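# Straighten a leaning stack of magnet blocks and release

## Task

Realign the tilted stack of magnetic blocks so that each block rests squarely on the one beneath it, and finish with the grippers no longer holding anything.

## Robot and tools

Robot: two arms, left_arm and right_arm, each ending in a two-finger gripper. The names are labels only. left_arm is mounted on the +y side, right_arm on the -y side. The fingers extend along the gripper's own +z axis and close toward each other along its y axis. The reported hand position is the point between the finger pads, roughly 1 cm short of the tips.

Frame: one scene frame for all poses. The origin sits on the table surface midway between the arms, +x points forward over the table, +z points up. Positions are in metres. Orientations are unit quaternions written w first (qw, qx, qy, qz).

The 16-number row, used by execute_actions and move: one flat list covering both arms, even when only one moves. Numbers 1-8 are left_arm: x, y, z, qw, qx, qy, qz, opening. Numbers 9-16 are the same eight for right_arm. x, y, z and the quaternion form an absolute target pose in the scene frame, not an offset. Opening is an absolute gripper command from -1 (closed) to +1 (fully open, 0.094 m between fingers). A row is refused entirely if a target lies more than 0.6 m from that arm's last reported position along any axis of its gripper. On every control step the controller limits the commanded pose to within 70 mm and 16 degrees of the measured one, then steers the joints there, favouring position over orientation. To hold an arm still, resend its last reported pose and intended opening unchanged. To keep orientation fixed, keep sending the same quaternion you chose, not the slightly drifted one read back.

Tools:
- execute_actions: argument actions is a list with zero or one entry. An empty list only reads the current state. An entry with rows (1 to 15 rows of 16 numbers) and steps (1 to 15, default 15) plays one row per 1/30 s step, repeating the last row if rows run out. An entry with only steps (up to 300) is a wait counted from the previous result. Optional pictures (true/false) controls whether camera images come back. After an action ends, an arm continues at most to its last clipped pose, so check where it actually is and send the remainder.
- move: target is one 16-number row as above (absolute poses); speed is the top path speed in m/s, 0.002 to 0.5, default 0.25, with turning capped at twice that in rad/s. Both grippers travel straight lines that finish together, lasting 0.5 to 10 s; a longer path is cut off at 10 s. Openings are sent when the move begins. Paths ignore obstacles and the other arm. Grippers lag, wander and may overshoot the speed, mostly near full reach.
- wait: seconds from 0 to 10; the robot gets nothing new.
- zoom_image: camera (cam_head_left, cam_head_right, cam_high, cam_low, cam_left_wrist, cam_right_wrist) and region [x0, y0, x1, y1] in pixels of that camera's latest image, origin top-left, at most 504 by 504.
- finished_scene: scene number; ends the scene permanently and reports whether the goal was met.

Results: a state line gives each gripper's position and quaternion; it can be slightly wrong, more so when the arm is stretched. grip_measured is the measured finger opening on the same -1..+1 scale; the last joint value gives it in metres. A move adds a line with its ending (done, off_target, moving, held, fault) and any limits: paced means the sent pose was clipped, held means a safety check blocked some steps, after which the arm may lurch faster. Distance of each gripper from its target is listed. A "pose unreachable" line names an arm whose command was altered or blocked; HELD marks affected steps. A "Hand target" line shows where the controller is currently driving each gripper. FAULT lines report an arm stop. MOTOR HOT warns from 85 °C; at 100 °C the arm goes limp and drops whatever it carries.

Cameras: six 504x504 images in the order listed above, with calibration supplied; wrist cameras move with their hands.

Practical notes: motions tend to finish about a centimetre or more below the commanded point. To grasp, command an opening about 0.03 below grip_measured; a smaller gap gives a gentler hold. Grip force tops out around 50-62 N per pad. The simulation keeps running while you compose replies. Occasional disturbances may tug held parts or shove loose ones. Joint limits (rad): waist ±2.880, shoulder 0 to 3.142, elbow 0 to 3.019, wrist pitch -1.693 to 1.571, wrist yaw ±1.571, wrist roll ±2.094.

Avoid: pushing or dropping anything off the table (that fails the job), letting the arms collide or press on each other, fast contacts, targets set deep past a contact point (they push hard, and a blocked arm keeps pushing until given a new command), slams and slips. Move slowly near the blocks, and open the grippers and back away at the end.

Each tool is called after "Emit:" as name([rows], argument=value, ...), one row to a line, values as JSON.

## Session

Emit:
execute_actions(actions=[])

Scene clock: 0.00 s of 6600.00 s.
left_arm: end_effector_position=(+0.3079, +0.7759, +0.1588) grip_measured=+1.000 end_effector_quat_wxyz=(+0.692, -0.587, +0.417, -0.039) | right_arm: end_effector_position=(+0.0895, -0.5111, +0.1541) grip_measured=+1.000 end_effector_quat_wxyz=(-0.266, +0.391, +0.860, -0.193)
Joint positions: left_arm=[ 1.04   1.641  0.57   1.033 -0.017 -1.01   0.094] | right_arm=[-0.87   1.113  0.721 -1.655  0.491  0.314  0.094]
Joint velocities: left_arm=[ 0.015 -0.005 -0.002 -0.002 -0.022 -0.007  0.   ] | right_arm=[ 0.015 -0.015 -0.002 -0.002 -0.007 -0.037  0.   ]
Motor temperatures (°C, as the motors report them): left_arm=[22 21 22 21 21 23] | right_arm=[21 22 21 22 23 24]
Hand target (left_arm): +0.311, +0.780, +0.166; +0.699, -0.582, +0.414, -0.039
Hand target (right_arm): +0.097, -0.517, +0.162; -0.253, +0.395, +0.861, -0.197

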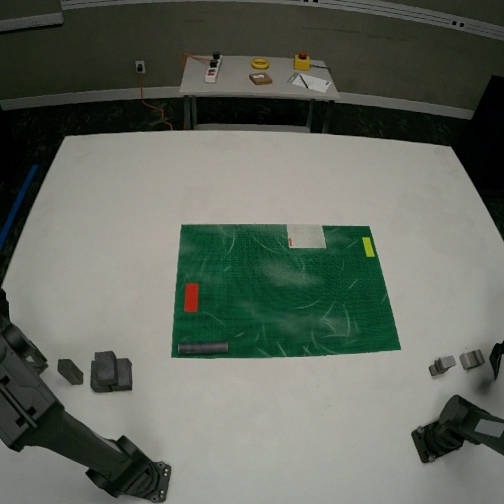

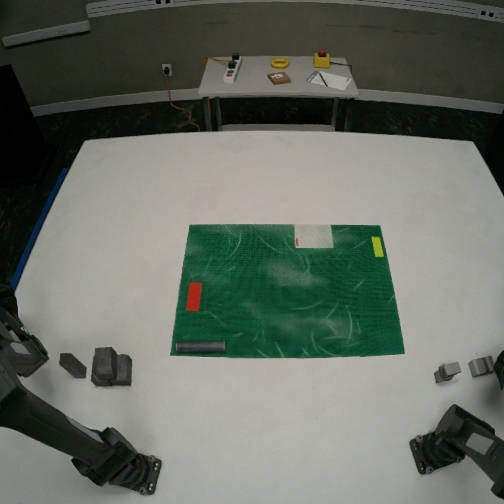

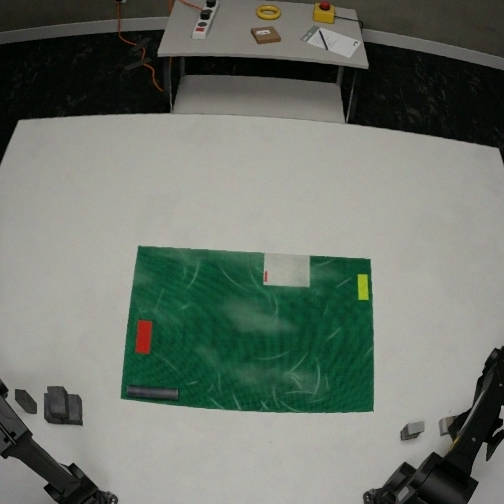

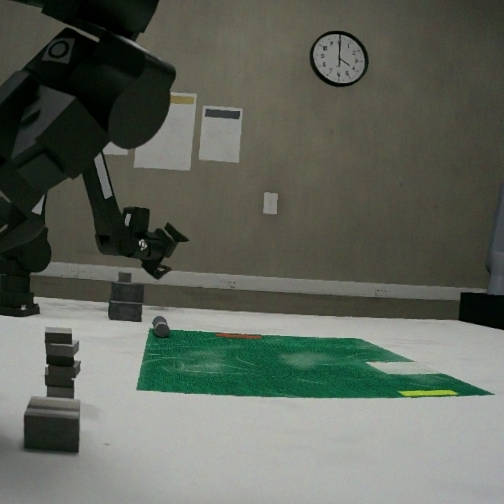

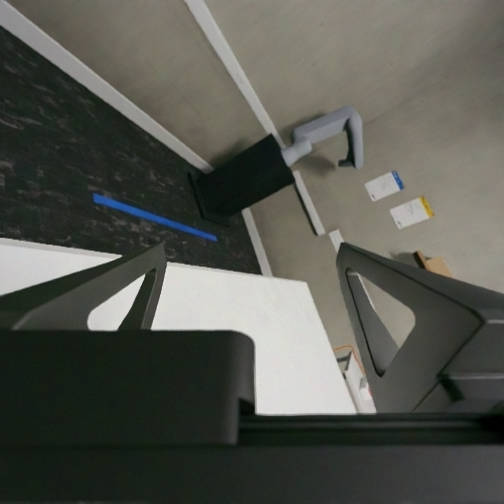

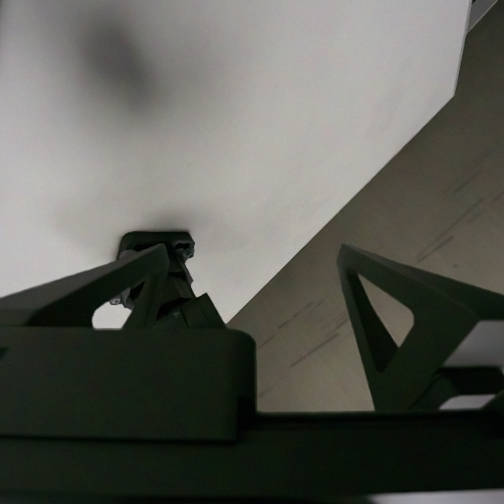

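Emit:
zoom_image(camera="cam_low", region=[0, 310, 150, 460])

Emit:
zoom_image(camera="cam_head_left", region=[414, 330, 504, 400])

Emit:
zoom_image(camera="cam_high", region=[380, 400, 470, 460])

Emit:
zoom_image(camera="cam_head_left", region=[40, 330, 160, 410])

Region (0, 310, 150, 460) of cam_low's 504x504 image, scaled by 3.360, with more detail than that image has.

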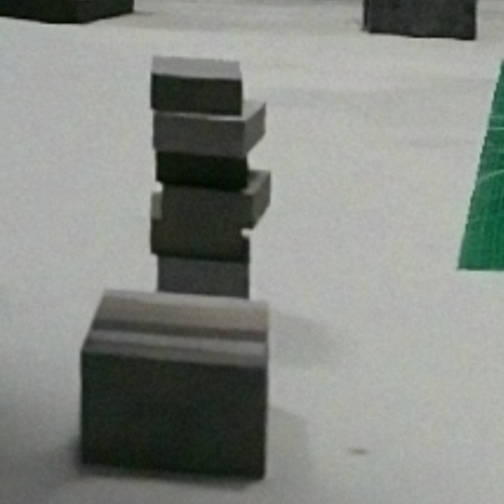

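Region (414, 330, 504, 400) of cam_head_left's 504x504 image, scaled by 5.600, with more detail than that image has.

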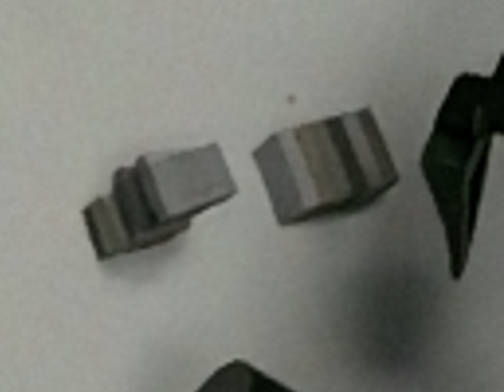

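Region (380, 400, 470, 460) of cam_high's 504x504 image, scaled by 5.600, with more detail than that image has.

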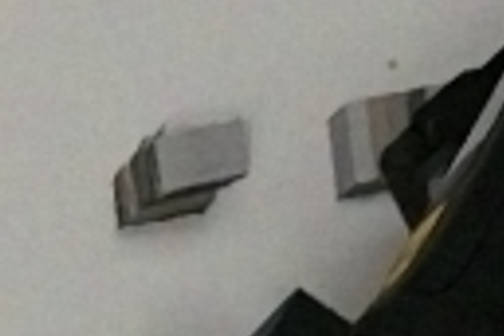

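Region (40, 330, 160, 410) of cam_head_left's 504x504 image, scaled by 4.200, with more detail than that image has.

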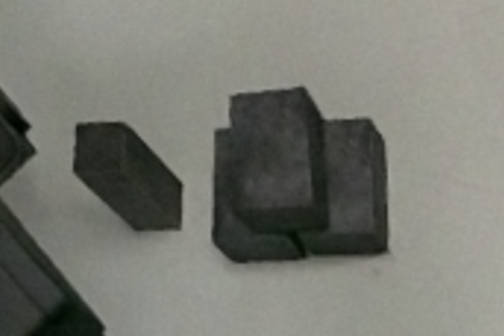

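Emit:
move(target=[0.3079,0.7759,0.1588,0.692,-0.587,0.417,-0.039,1,0.17,-0.37,0.17,0,0,1,0,1], speed=0.3)

Scene clock: 6.57 s of 6600.00 s.
left_arm: end_effector_position=(+0.3079, +0.7759, +0.1588) grip_measured=+1.000 end_effector_quat_wxyz=(+0.692, -0.587, +0.417, -0.039) | right_arm: end_effector_position=(+0.1681, -0.3724, +0.1678) grip_measured=+1.000 end_effector_quat_wxyz=(-0.008, +0.012, +1.000, +0.001)
Joint positions: left_arm=[ 1.04   1.641  0.57   1.033 -0.017 -1.01   0.094] | right_arm=[-0.375  0.726  0.676 -1.537 -0.    -0.141  0.094]
Joint velocities: left_arm=[-0.005 -0.005 -0.012 -0.002 -0.022 -0.022  0.   ] | right_arm=[-0.005 -0.015 -0.007 -0.007 -0.022 -0.022  0.   ]
Motor temperatures (°C, as the motors report them): left_arm=[22 21 22 21 21 23] | right_arm=[21 22 23 22 23 24]
Hand target (left_arm): +0.308, +0.776, +0.159; +0.692, -0.587, +0.417, -0.039
Hand target (right_arm): +0.171, -0.371, +0.169; -0.000, +0.003, +1.000, +0.002
Off the commanded pose (left_arm): 0.000 m, 0 deg.
Off the commanded pose (right_arm): 0.004 m, 2 deg.
After step 90, 1.33 s passed at rest.
move: done
camera_calibration (this result's frames):
cam_right_wrist: T_world_to_cam=[[-0.014974, -0.999886, -0.00175044, -0.365998], [-0.801582, 0.0109578, 0.597784, 0.0429852], [-0.597697, 0.0103543, -0.801655, 0.364054], [0, 0, 0, 1]] pos_world=[0.24657, -0.370197, 0.265509]

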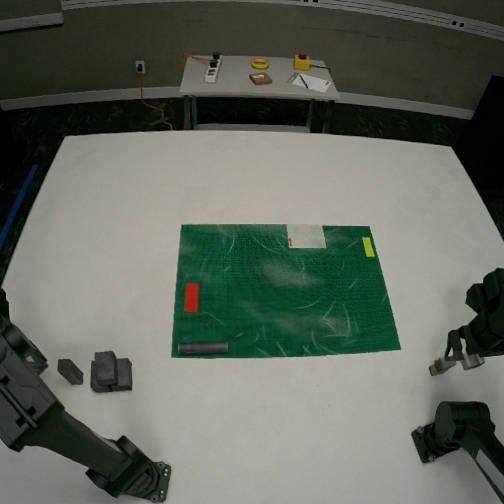

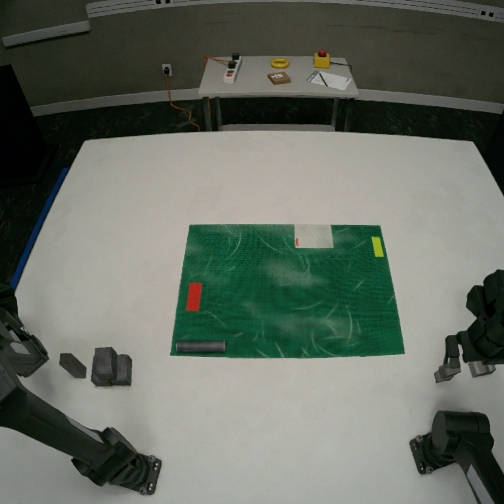

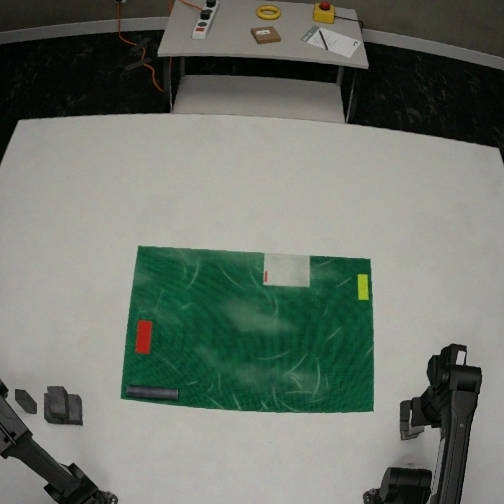

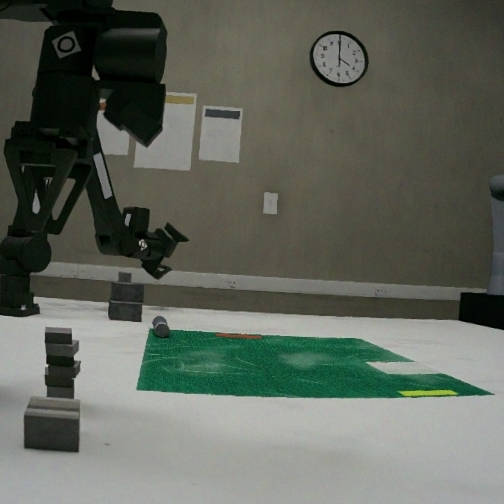

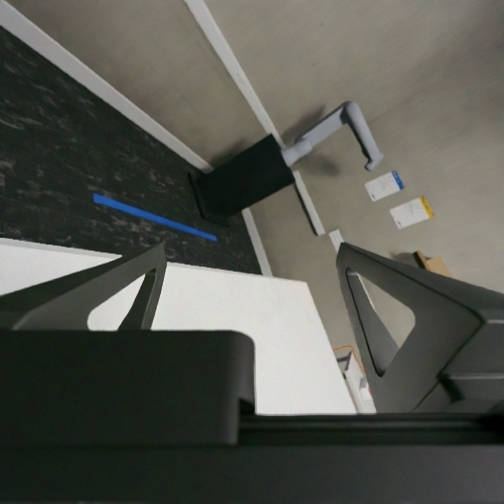

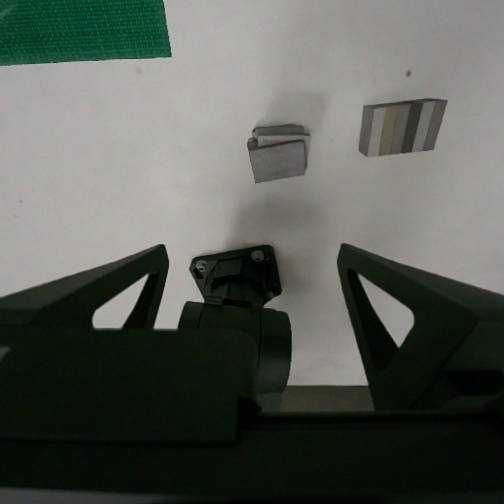

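Emit:
zoom_image(camera="cam_right_wrist", region=[220, 100, 340, 200])

Emit:
zoom_image(camera="cam_low", region=[0, 100, 150, 260])

Region (220, 100, 340, 200) of cam_right_wrist's 504x504 image, scaled by 4.200, with more detail than that image has.

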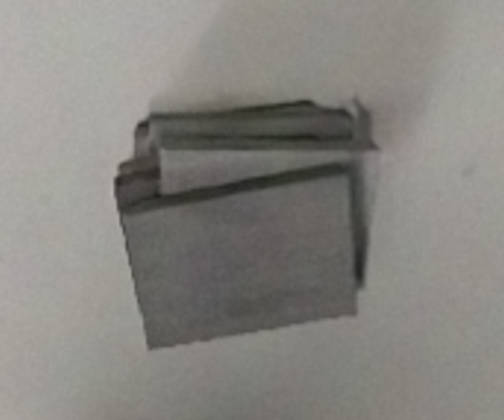

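Region (0, 100, 150, 260) of cam_low's 504x504 image, scaled by 3.150, with more detail than that image has; it fills the left 472 columns of this view, and the rest is white.

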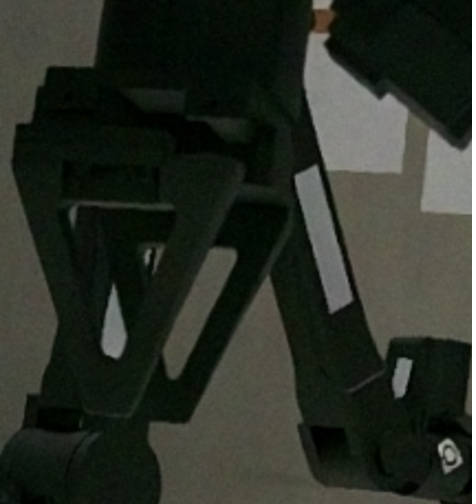

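Emit:
move(target=[0.3079,0.7759,0.1588,0.692,-0.587,0.417,-0.039,1,0.193,-0.391,0.115,0,0.669,0.743,0,0.6], speed=0.4)

Scene clock: 12.73 s of 6600.00 s.
left_arm: end_effector_position=(+0.3079, +0.7759, +0.1588) grip_measured=+1.000 end_effector_quat_wxyz=(+0.692, -0.587, +0.417, -0.039) | right_arm: end_effector_position=(+0.1895, -0.3886, +0.1150) grip_measured=+0.602 end_effector_quat_wxyz=(-0.004, +0.663, +0.749, +0.001)
Joint positions: left_arm=[ 1.04   1.641  0.57   1.033 -0.017 -1.01   0.094] | right_arm=[-0.447  0.832  0.579 -1.325 -0.005  1.212  0.075]
Joint velocities: left_arm=[ 0.015 -0.005 -0.017  0.022  0.007 -0.022  0.   ] | right_arm=[-0.015 -0.015 -0.002 -0.007  0.007  0.037 -0.001]
Motor temperatures (°C, as the motors report them): left_arm=[22 21 22 21 21 23] | right_arm=[21 22 23 22 23 24]
Hand target (left_arm): +0.308, +0.776, +0.159; +0.692, -0.587, +0.417, -0.039
Hand target (right_arm): +0.192, -0.391, +0.115; -0.000, +0.669, +0.743, +0.000
Off the commanded pose (left_arm): 0.000 m, 0 deg.
Off the commanded pose (right_arm): 0.004 m, 1 deg.
After step 90, 0.70 s passed at rest.
move: done
camera_calibration (this result's frames):
cam_right_wrist: T_world_to_cam=[[-0.991517, -0.12989, 0.00468671, 0.14035], [-0.10214, 0.800978, 0.589917, 0.26729], [-0.0803781, 0.584434, -0.80745, 0.460406], [0, 0, 0, 1]] pos_world=[0.203467, -0.46494, 0.213418]

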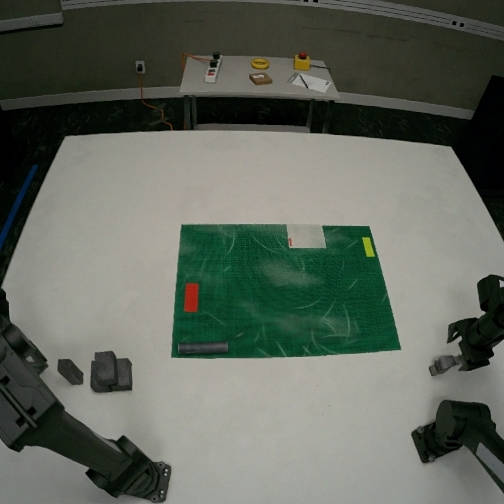

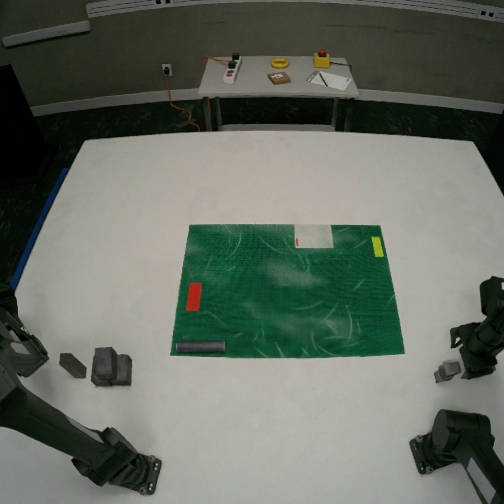

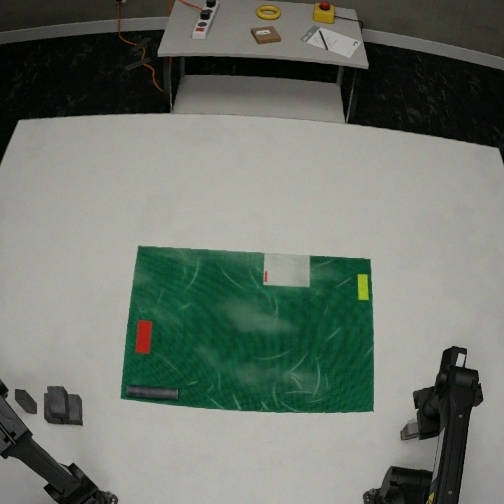

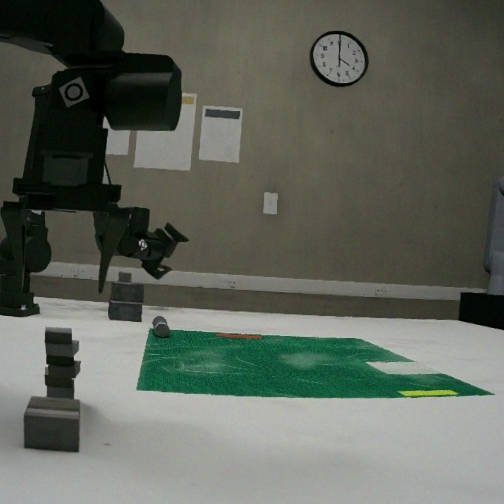

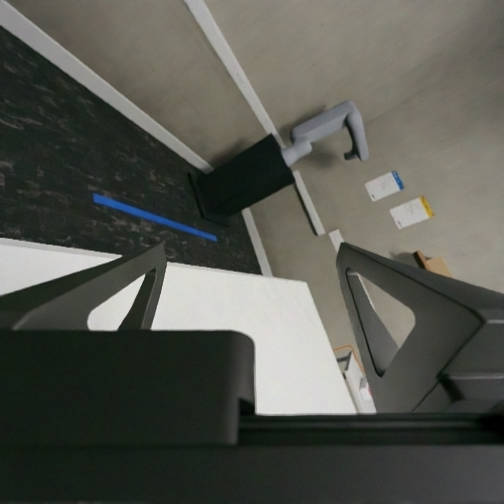

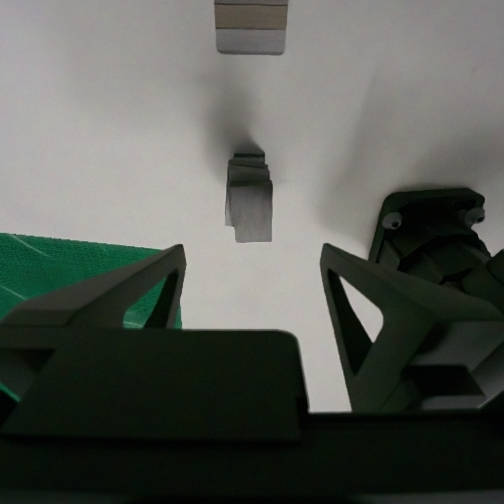

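Emit:
move(target=[0.3079,0.7759,0.1588,0.692,-0.587,0.417,-0.039,1,0.195,-0.392,0.028,0,0.669,0.743,0,0.3], speed=0.12)

Emit:
zoom_image(camera="cam_low", region=[0, 270, 150, 420])

Scene clock: 14.57 s of 6600.00 s.
left_arm: end_effector_position=(+0.3079, +0.7759, +0.1588) grip_measured=+1.000 end_effector_quat_wxyz=(+0.692, -0.587, +0.417, -0.039) | right_arm: end_effector_position=(+0.1899, -0.3889, +0.0273) grip_measured=+0.302 end_effector_quat_wxyz=(-0.006, +0.664, +0.748, -0.001)
Joint positions: left_arm=[ 1.04   1.641  0.57   1.033 -0.017 -1.01   0.094] | right_arm=[-0.447  0.989  0.404 -0.998 -0.004  1.215  0.061]
Joint velocities: left_arm=[-0.015 -0.024 -0.007 -0.012 -0.037  0.007  0.   ] | right_arm=[-0.015  0.015 -0.017 -0.002 -0.037 -0.007 -0.   ]
Motor temperatures (°C, as the motors report them): left_arm=[22 21 23 21 21 23] | right_arm=[21 22 23 22 23 24]
Hand target (left_arm): +0.308, +0.776, +0.159; +0.692, -0.587, +0.417, -0.039
Hand target (right_arm): +0.194, -0.392, +0.029; -0.000, +0.669, +0.743, -0.000
Off the commanded pose (left_arm): 0.000 m, 0 deg.
Off the commanded pose (right_arm): 0.006 m, 1 deg.
move: done
camera_calibration (this result's frames):
cam_right_wrist: T_world_to_cam=[[-0.991855, -0.126877, 0.011174, 0.142182], [-0.0958127, 0.801049, 0.590881, 0.318097], [-0.0839202, 0.584998, -0.806681, 0.390686], [0, 0, 0, 1]] pos_world=[0.204288, -0.465322, 0.125612]

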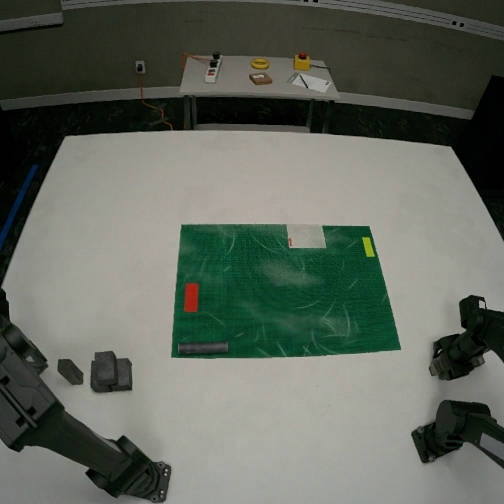

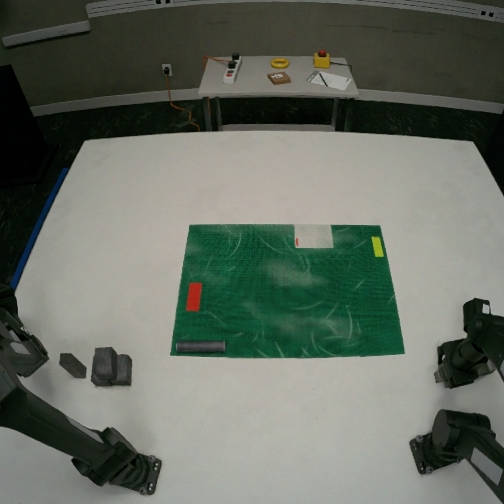

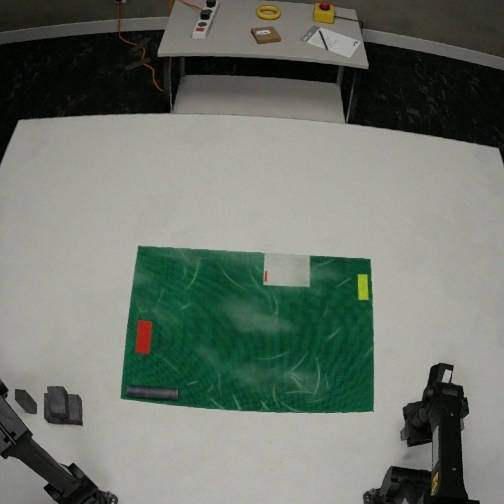

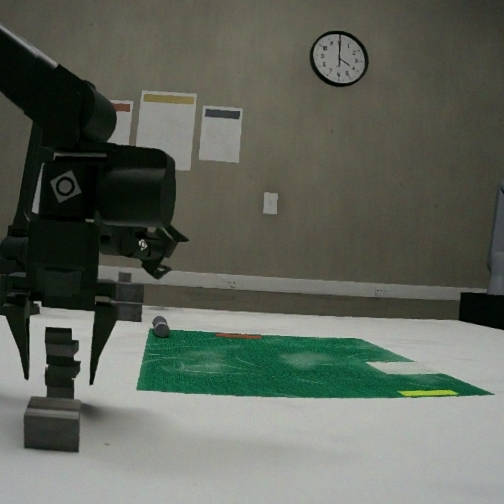

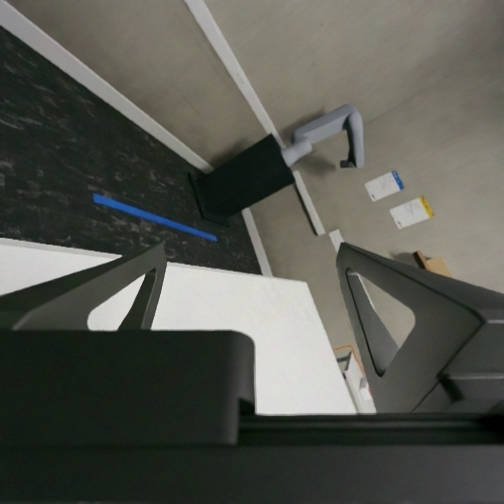

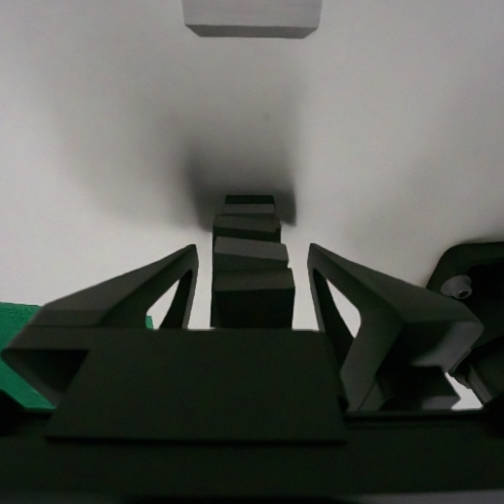

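Region (0, 270, 150, 420) of cam_low's 504x504 image, scaled by 3.360, with more detail than that image has.

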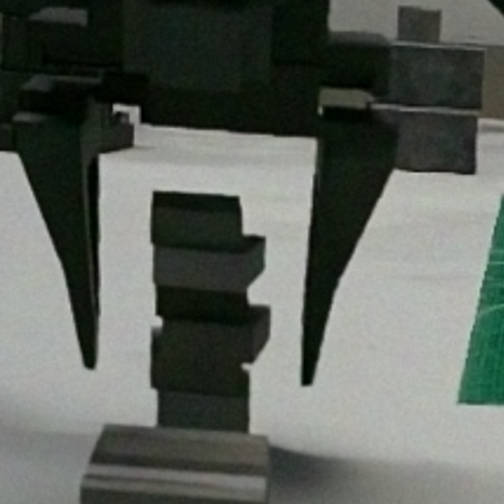

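Emit:
move(target=[0.3079,0.7759,0.1588,0.692,-0.587,0.417,-0.039,1,0.198,-0.393,0.015,0,0.669,0.743,0,-0.1], speed=0.04)

Emit:
zoom_image(camera="cam_low", region=[0, 270, 150, 420])

Scene clock: 16.17 s of 6600.00 s.
left_arm: end_effector_position=(+0.3079, +0.7759, +0.1588) grip_measured=+1.000 end_effector_quat_wxyz=(+0.692, -0.587, +0.417, -0.039) | right_arm: end_effector_position=(+0.1961, -0.3904, +0.0158) grip_measured=-0.098 end_effector_quat_wxyz=(-0.003, +0.664, +0.748, +0.000)
Joint positions: left_arm=[ 1.04   1.641  0.57   1.033 -0.017 -1.01   0.094] | right_arm=[-0.447  1.039  0.394 -0.931 -0.004  1.215  0.042]
Joint velocities: left_arm=[ 0.015 -0.005 -0.007  0.007 -0.037  0.007  0.   ] | right_arm=[ 0.015 -0.015 -0.022 -0.007  0.051 -0.007 -0.   ]
Motor temperatures (°C, as the motors report them): left_arm=[22 21 23 21 21 23] | right_arm=[21 22 23 22 23 24]
Hand target (left_arm): +0.308, +0.776, +0.159; +0.692, -0.587, +0.417, -0.039
Hand target (right_arm): +0.198, -0.393, +0.015; -0.000, +0.669, +0.743, +0.000
Off the commanded pose (left_arm): 0.000 m, 0 deg.
Off the commanded pose (right_arm): 0.003 m, 1 deg.
move: done
camera_calibration (this result's frames):
cam_right_wrist: T_world_to_cam=[[-0.99191, -0.126864, 0.00440302, 0.148397], [-0.0999679, 0.802055, 0.588824, 0.32794], [-0.078232, 0.583621, -0.808249, 0.381167], [0, 0, 0, 1]] pos_world=[0.2098, -0.466657, 0.114326]

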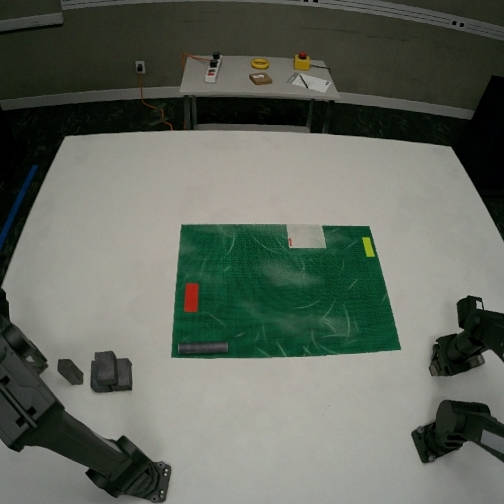

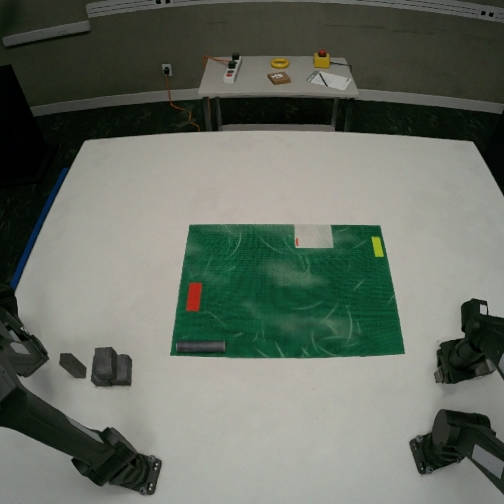

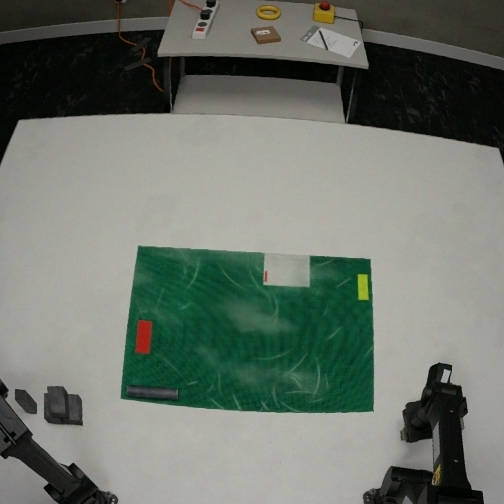

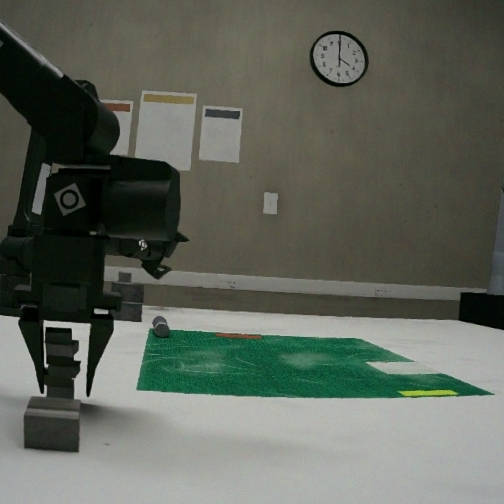

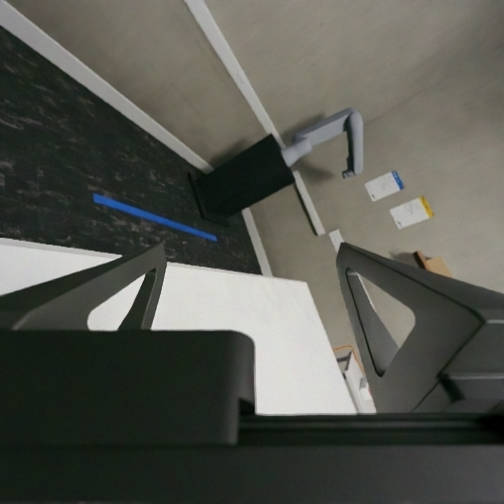

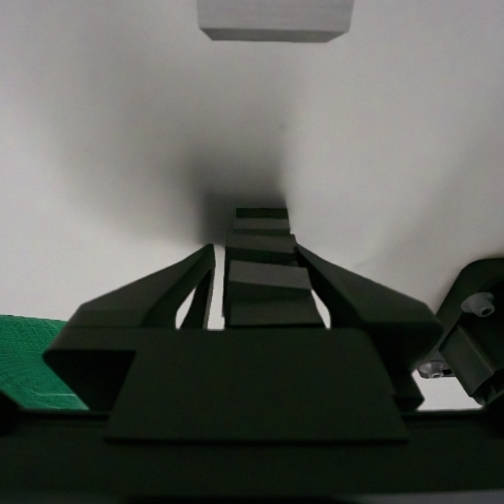

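Region (0, 270, 150, 420) of cam_low's 504x504 image, scaled by 3.360, with more detail than that image has.

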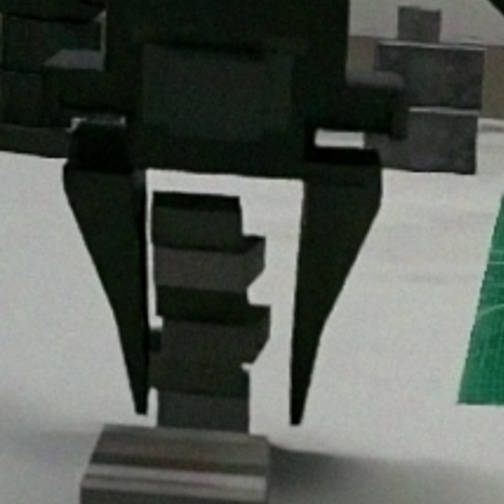

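Emit:
move(target=[0.3079,0.7759,0.1588,0.692,-0.587,0.417,-0.039,1,0.192,-0.392,0.011,0,0.669,0.743,0,-0.15], speed=0.02)

Emit:
zoom_image(camera="cam_low", region=[0, 270, 150, 420])

Scene clock: 17.83 s of 6600.00 s.
left_arm: end_effector_position=(+0.3079, +0.7759, +0.1588) grip_measured=+1.000 end_effector_quat_wxyz=(+0.692, -0.587, +0.417, -0.039) | right_arm: end_effector_position=(+0.1912, -0.3893, +0.0108) grip_measured=-0.148 end_effector_quat_wxyz=(-0.005, +0.664, +0.747, -0.001)
Joint positions: left_arm=[ 1.04   1.641  0.57   1.033 -0.017 -1.01   0.094] | right_arm=[-0.447  1.039  0.377 -0.919 -0.004  1.215  0.04 ]
Joint velocities: left_arm=[-0.015 -0.015 -0.007 -0.007 -0.051 -0.007  0.   ] | right_arm=[-0.015 -0.005  0.002  0.012 -0.007 -0.022 -0.   ]
Motor temperatures (°C, as the motors report them): left_arm=[22 21 23 21 21 23] | right_arm=[21 22 23 22 23 24]
Hand target (left_arm): +0.308, +0.776, +0.159; +0.692, -0.587, +0.417, -0.039
Hand target (right_arm): +0.192, -0.392, +0.011; +0.000, +0.669, +0.743, +0.000
Off the commanded pose (left_arm): 0.000 m, 0 deg.
Off the commanded pose (right_arm): 0.003 m, 1 deg.
move: done
camera_calibration (this result's frames):
cam_right_wrist: T_world_to_cam=[[-0.991926, -0.126493, 0.00903581, 0.143793], [-0.0968207, 0.801404, 0.590235, 0.328609], [-0.0819021, 0.584595, -0.807181, 0.37719], [0, 0, 0, 1]] pos_world=[0.205341, -0.465663, 0.109205]

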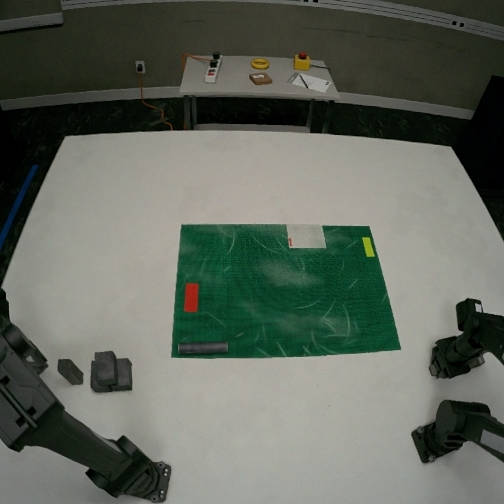

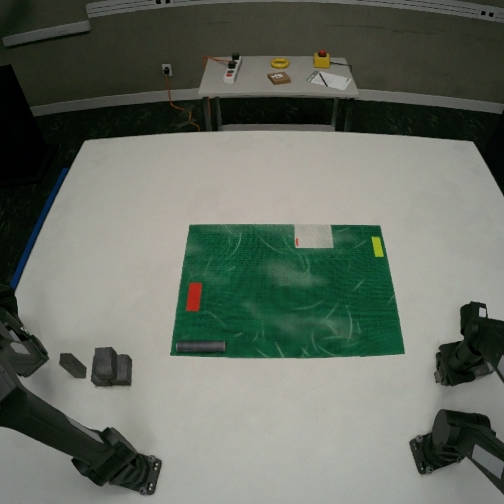

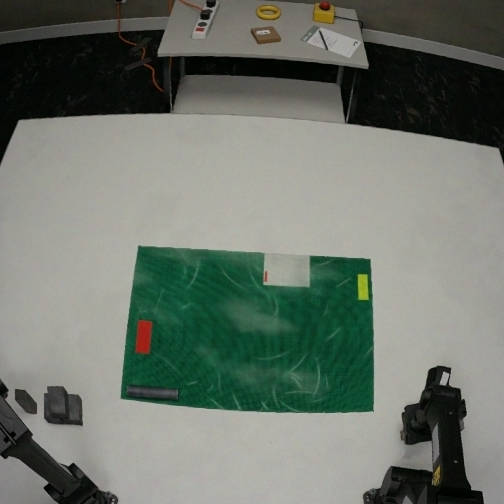

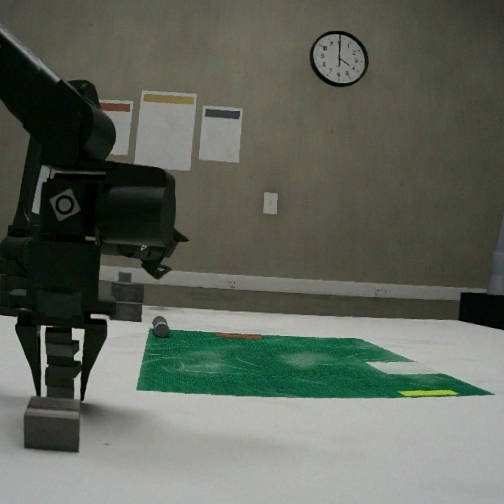

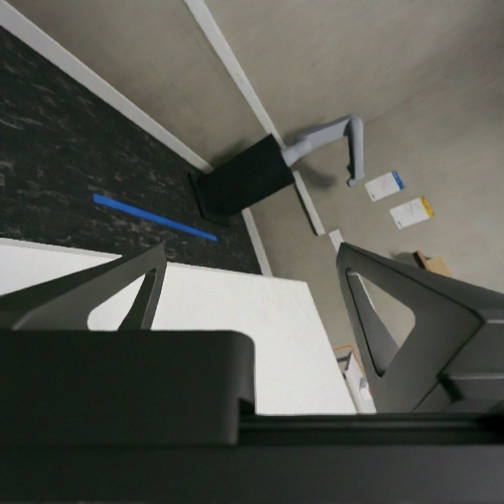

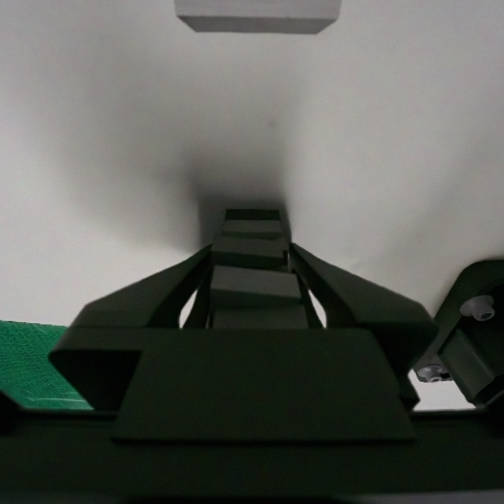

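Region (0, 270, 150, 420) of cam_low's 504x504 image, scaled by 3.360, with more detail than that image has.

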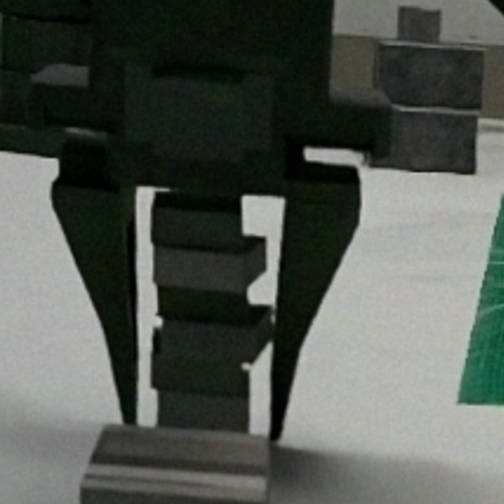

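Emit:
execute_actions([
  {"rows":[[0.3079,0.7759,0.1588,0.692,-0.587,0.417,-0.039,1,0.192,-0.392,0.011,0,0.669,0.743,0,-0.19],[0.3079,0.7759,0.1588,0.692,-0.587,0.417,-0.039,1,0.192,-0.392,0.011,0,0.669,0.743,0,-0.22],[0.3079,0.7759,0.1588,0.692,-0.587,0.417,-0.039,1,0.192,-0.392,0.011,0,0.669,0.743,0,-0.25],[0.3079,0.7759,0.1588,0.692,-0.587,0.417,-0.039,1,0.192,-0.392,0.011,0,0.669,0.743,0,-0.28],[0.3079,0.7759,0.1588,0.692,-0.587,0.417,-0.039,1,0.192,-0.392,0.011,0,0.669,0.743,0,-0.3],[0.3079,0.7759,0.1588,0.692,-0.587,0.417,-0.039,1,0.192,-0.392,0.011,0,0.669,0.743,0,-0.32],[0.3079,0.7759,0.1588,0.692,-0.587,0.417,-0.039,1,0.192,-0.392,0.011,0,0.669,0.743,0,-0.34],[0.3079,0.7759,0.1588,0.692,-0.587,0.417,-0.039,1,0.192,-0.392,0.011,0,0.669,0.743,0,-0.36],[0.3079,0.7759,0.1588,0.692,-0.587,0.417,-0.039,1,0.192,-0.392,0.011,0,0.669,0.743,0,-0.38],[0.3079,0.7759,0.1588,0.692,-0.587,0.417,-0.039,1,0.192,-0.392,0.011,0,0.669,0.743,0,-0.40],[0.3079,0.7759,0.1588,0.692,-0.587,0.417,-0.039,1,0.192,-0.392,0.011,0,0.669,0.743,0,-0.42],[0.3079,0.7759,0.1588,0.692,-0.587,0.417,-0.039,1,0.192,-0.392,0.011,0,0.669,0.743,0,-0.44],[0.3079,0.7759,0.1588,0.692,-0.587,0.417,-0.039,1,0.192,-0.392,0.011,0,0.669,0.743,0,-0.46],[0.3079,0.7759,0.1588,0.692,-0.587,0.417,-0.039,1,0.192,-0.392,0.011,0,0.669,0.743,0,-0.48],[0.3079,0.7759,0.1588,0.692,-0.587,0.417,-0.039,1,0.192,-0.392,0.011,0,0.669,0.743,0,-0.52]],"steps":15},
], pictures=false)

Emit:
wait(seconds=0.5)

Emit:
zoom_image(camera="cam_low", region=[0, 270, 150, 420])

Scene clock: 20.23 s of 6600.00 s.
left_arm: end_effector_position=(+0.3079, +0.7759, +0.1588) grip_measured=+1.000 end_effector_quat_wxyz=(+0.692, -0.587, +0.417, -0.039) | right_arm: end_effector_position=(+0.1915, -0.3895, +0.0103) grip_measured=-0.451 end_effector_quat_wxyz=(-0.004, +0.665, +0.747, +0.000)
Joint positions: left_arm=[ 1.04   1.641  0.57   1.033 -0.017 -1.01   0.094] | right_arm=[-0.448  1.039  0.375 -0.914 -0.004  1.215  0.026]
Joint velocities: left_arm=[-0.005 -0.005 -0.002 -0.017 -0.022  0.022  0.   ] | right_arm=[-0.015 -0.015 -0.007 -0.012 -0.007  0.051  0.   ]
Motor temperatures (°C, as the motors report them): left_arm=[22 21 23 21 21 23] | right_arm=[21 22 23 22 23 24]
Hand target (left_arm): +0.308, +0.776, +0.159; +0.692, -0.587, +0.417, -0.039
Hand target (right_arm): +0.192, -0.392, +0.011; -0.000, +0.669, +0.743, +0.000
Off the commanded pose (left_arm): 0.000 m, 0 deg.
Off the commanded pose (right_arm): 0.003 m, 1 deg.
Steps of this call (steps 1 to 57: nothing new was sent; steps 58 to 72: all 15 steps of this action). Readings (end_effector_position):
58: left_arm (+0.3079, +0.7759, +0.1588) | right_arm (+0.1912, -0.3893, +0.0108)
59: left_arm (+0.3079, +0.7759, +0.1588) | right_arm (+0.1915, -0.3894, +0.0108)
61: left_arm (+0.3079, +0.7759, +0.1588) | right_arm (+0.1918, -0.3895, +0.0108)
65: left_arm (+0.3079, +0.7759, +0.1588) | right_arm (+0.1910, -0.3894, +0.0104)
72: the state above

Scene clock: 20.73 s of 6600.00 s.
left_arm: end_effector_position=(+0.3079, +0.7759, +0.1588) grip_measured=+1.000 end_effector_quat_wxyz=(+0.692, -0.587, +0.417, -0.039) | right_arm: end_effector_position=(+0.1915, -0.3895, +0.0103) grip_measured=-0.451 end_effector_quat_wxyz=(-0.004, +0.665, +0.747, +0.000)
Joint positions: left_arm=[ 1.04   1.641  0.57   1.033 -0.017 -1.01   0.094] | right_arm=[-0.448  1.039  0.375 -0.914 -0.004  1.215  0.026]
Joint velocities: left_arm=[-0.005  0.005 -0.012 -0.007  0.022 -0.022  0.   ] | right_arm=[-0.005 -0.005 -0.027  0.002 -0.022  0.066  0.   ]
Motor temperatures (°C, as the motors report them): left_arm=[22 21 23 21 21 23] | right_arm=[21 22 23 22 23 24]
Hand target (left_arm): +0.308, +0.776, +0.159; +0.692, -0.587, +0.417, -0.039
Hand target (right_arm): +0.192, -0.392, +0.011; -0.000, +0.669, +0.743, +0.000
Off the commanded pose (left_arm): 0.000 m, 0 deg.
Off the commanded pose (right_arm): 0.003 m, 1 deg.
Steps of this call (steps 1 to 15: nothing new was sent). Readings (end_effector_position):
1: left_arm (+0.3079, +0.7759, +0.1588) | right_arm (+0.1915, -0.3895, +0.0103)
2: left_arm (+0.3079, +0.7759, +0.1588) | right_arm (+0.1915, -0.3895, +0.0103)
4: left_arm (+0.3079, +0.7759, +0.1588) | right_arm (+0.1915, -0.3895, +0.0103)
8: left_arm (+0.3079, +0.7759, +0.1588) | right_arm (+0.1915, -0.3895, +0.0103)
15: the state above
camera_calibration (this result's frames):
cam_right_wrist: T_world_to_cam=[[-0.992048, -0.12573, 0.00569244, 0.144495], [-0.0982277, 0.801738, 0.589548, 0.32953], [-0.0786878, 0.584301, -0.807713, 0.376125], [0, 0, 0, 1]] pos_world=[0.205312, -0.465799, 0.108705]

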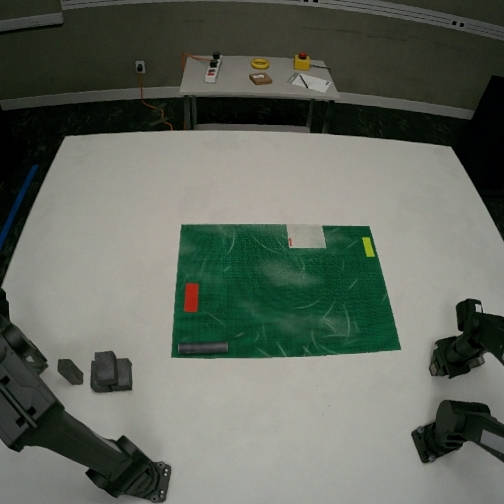

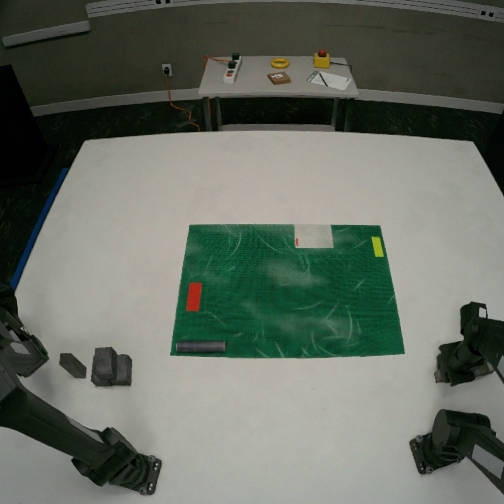

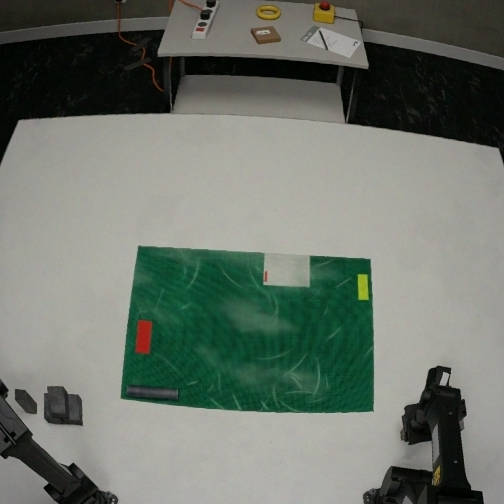

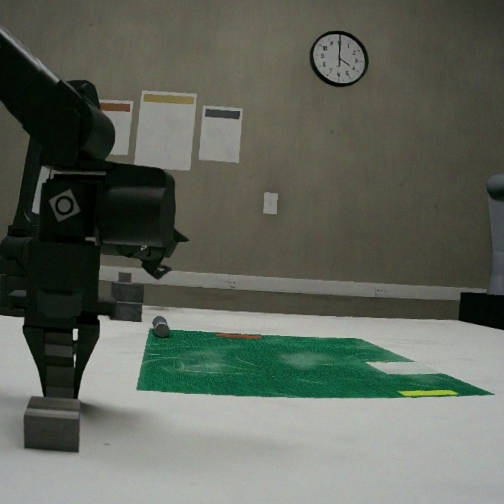

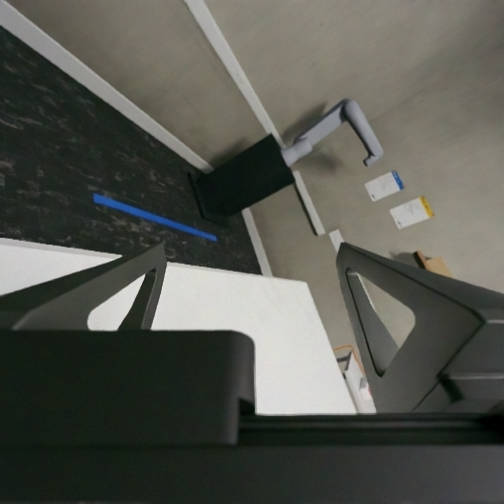

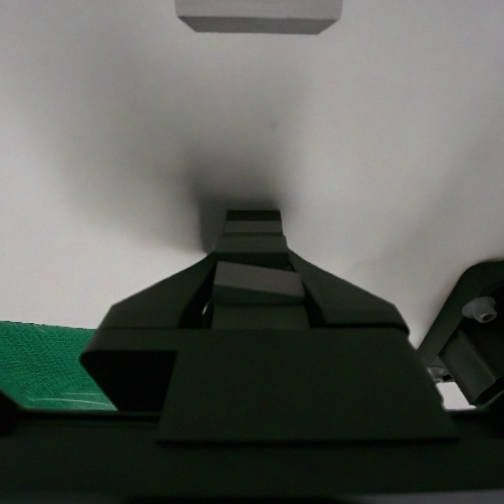

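Region (0, 270, 150, 420) of cam_low's 504x504 image, scaled by 3.360, with more detail than that image has.

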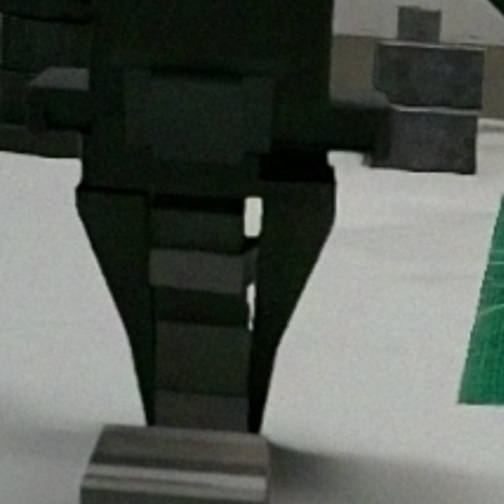

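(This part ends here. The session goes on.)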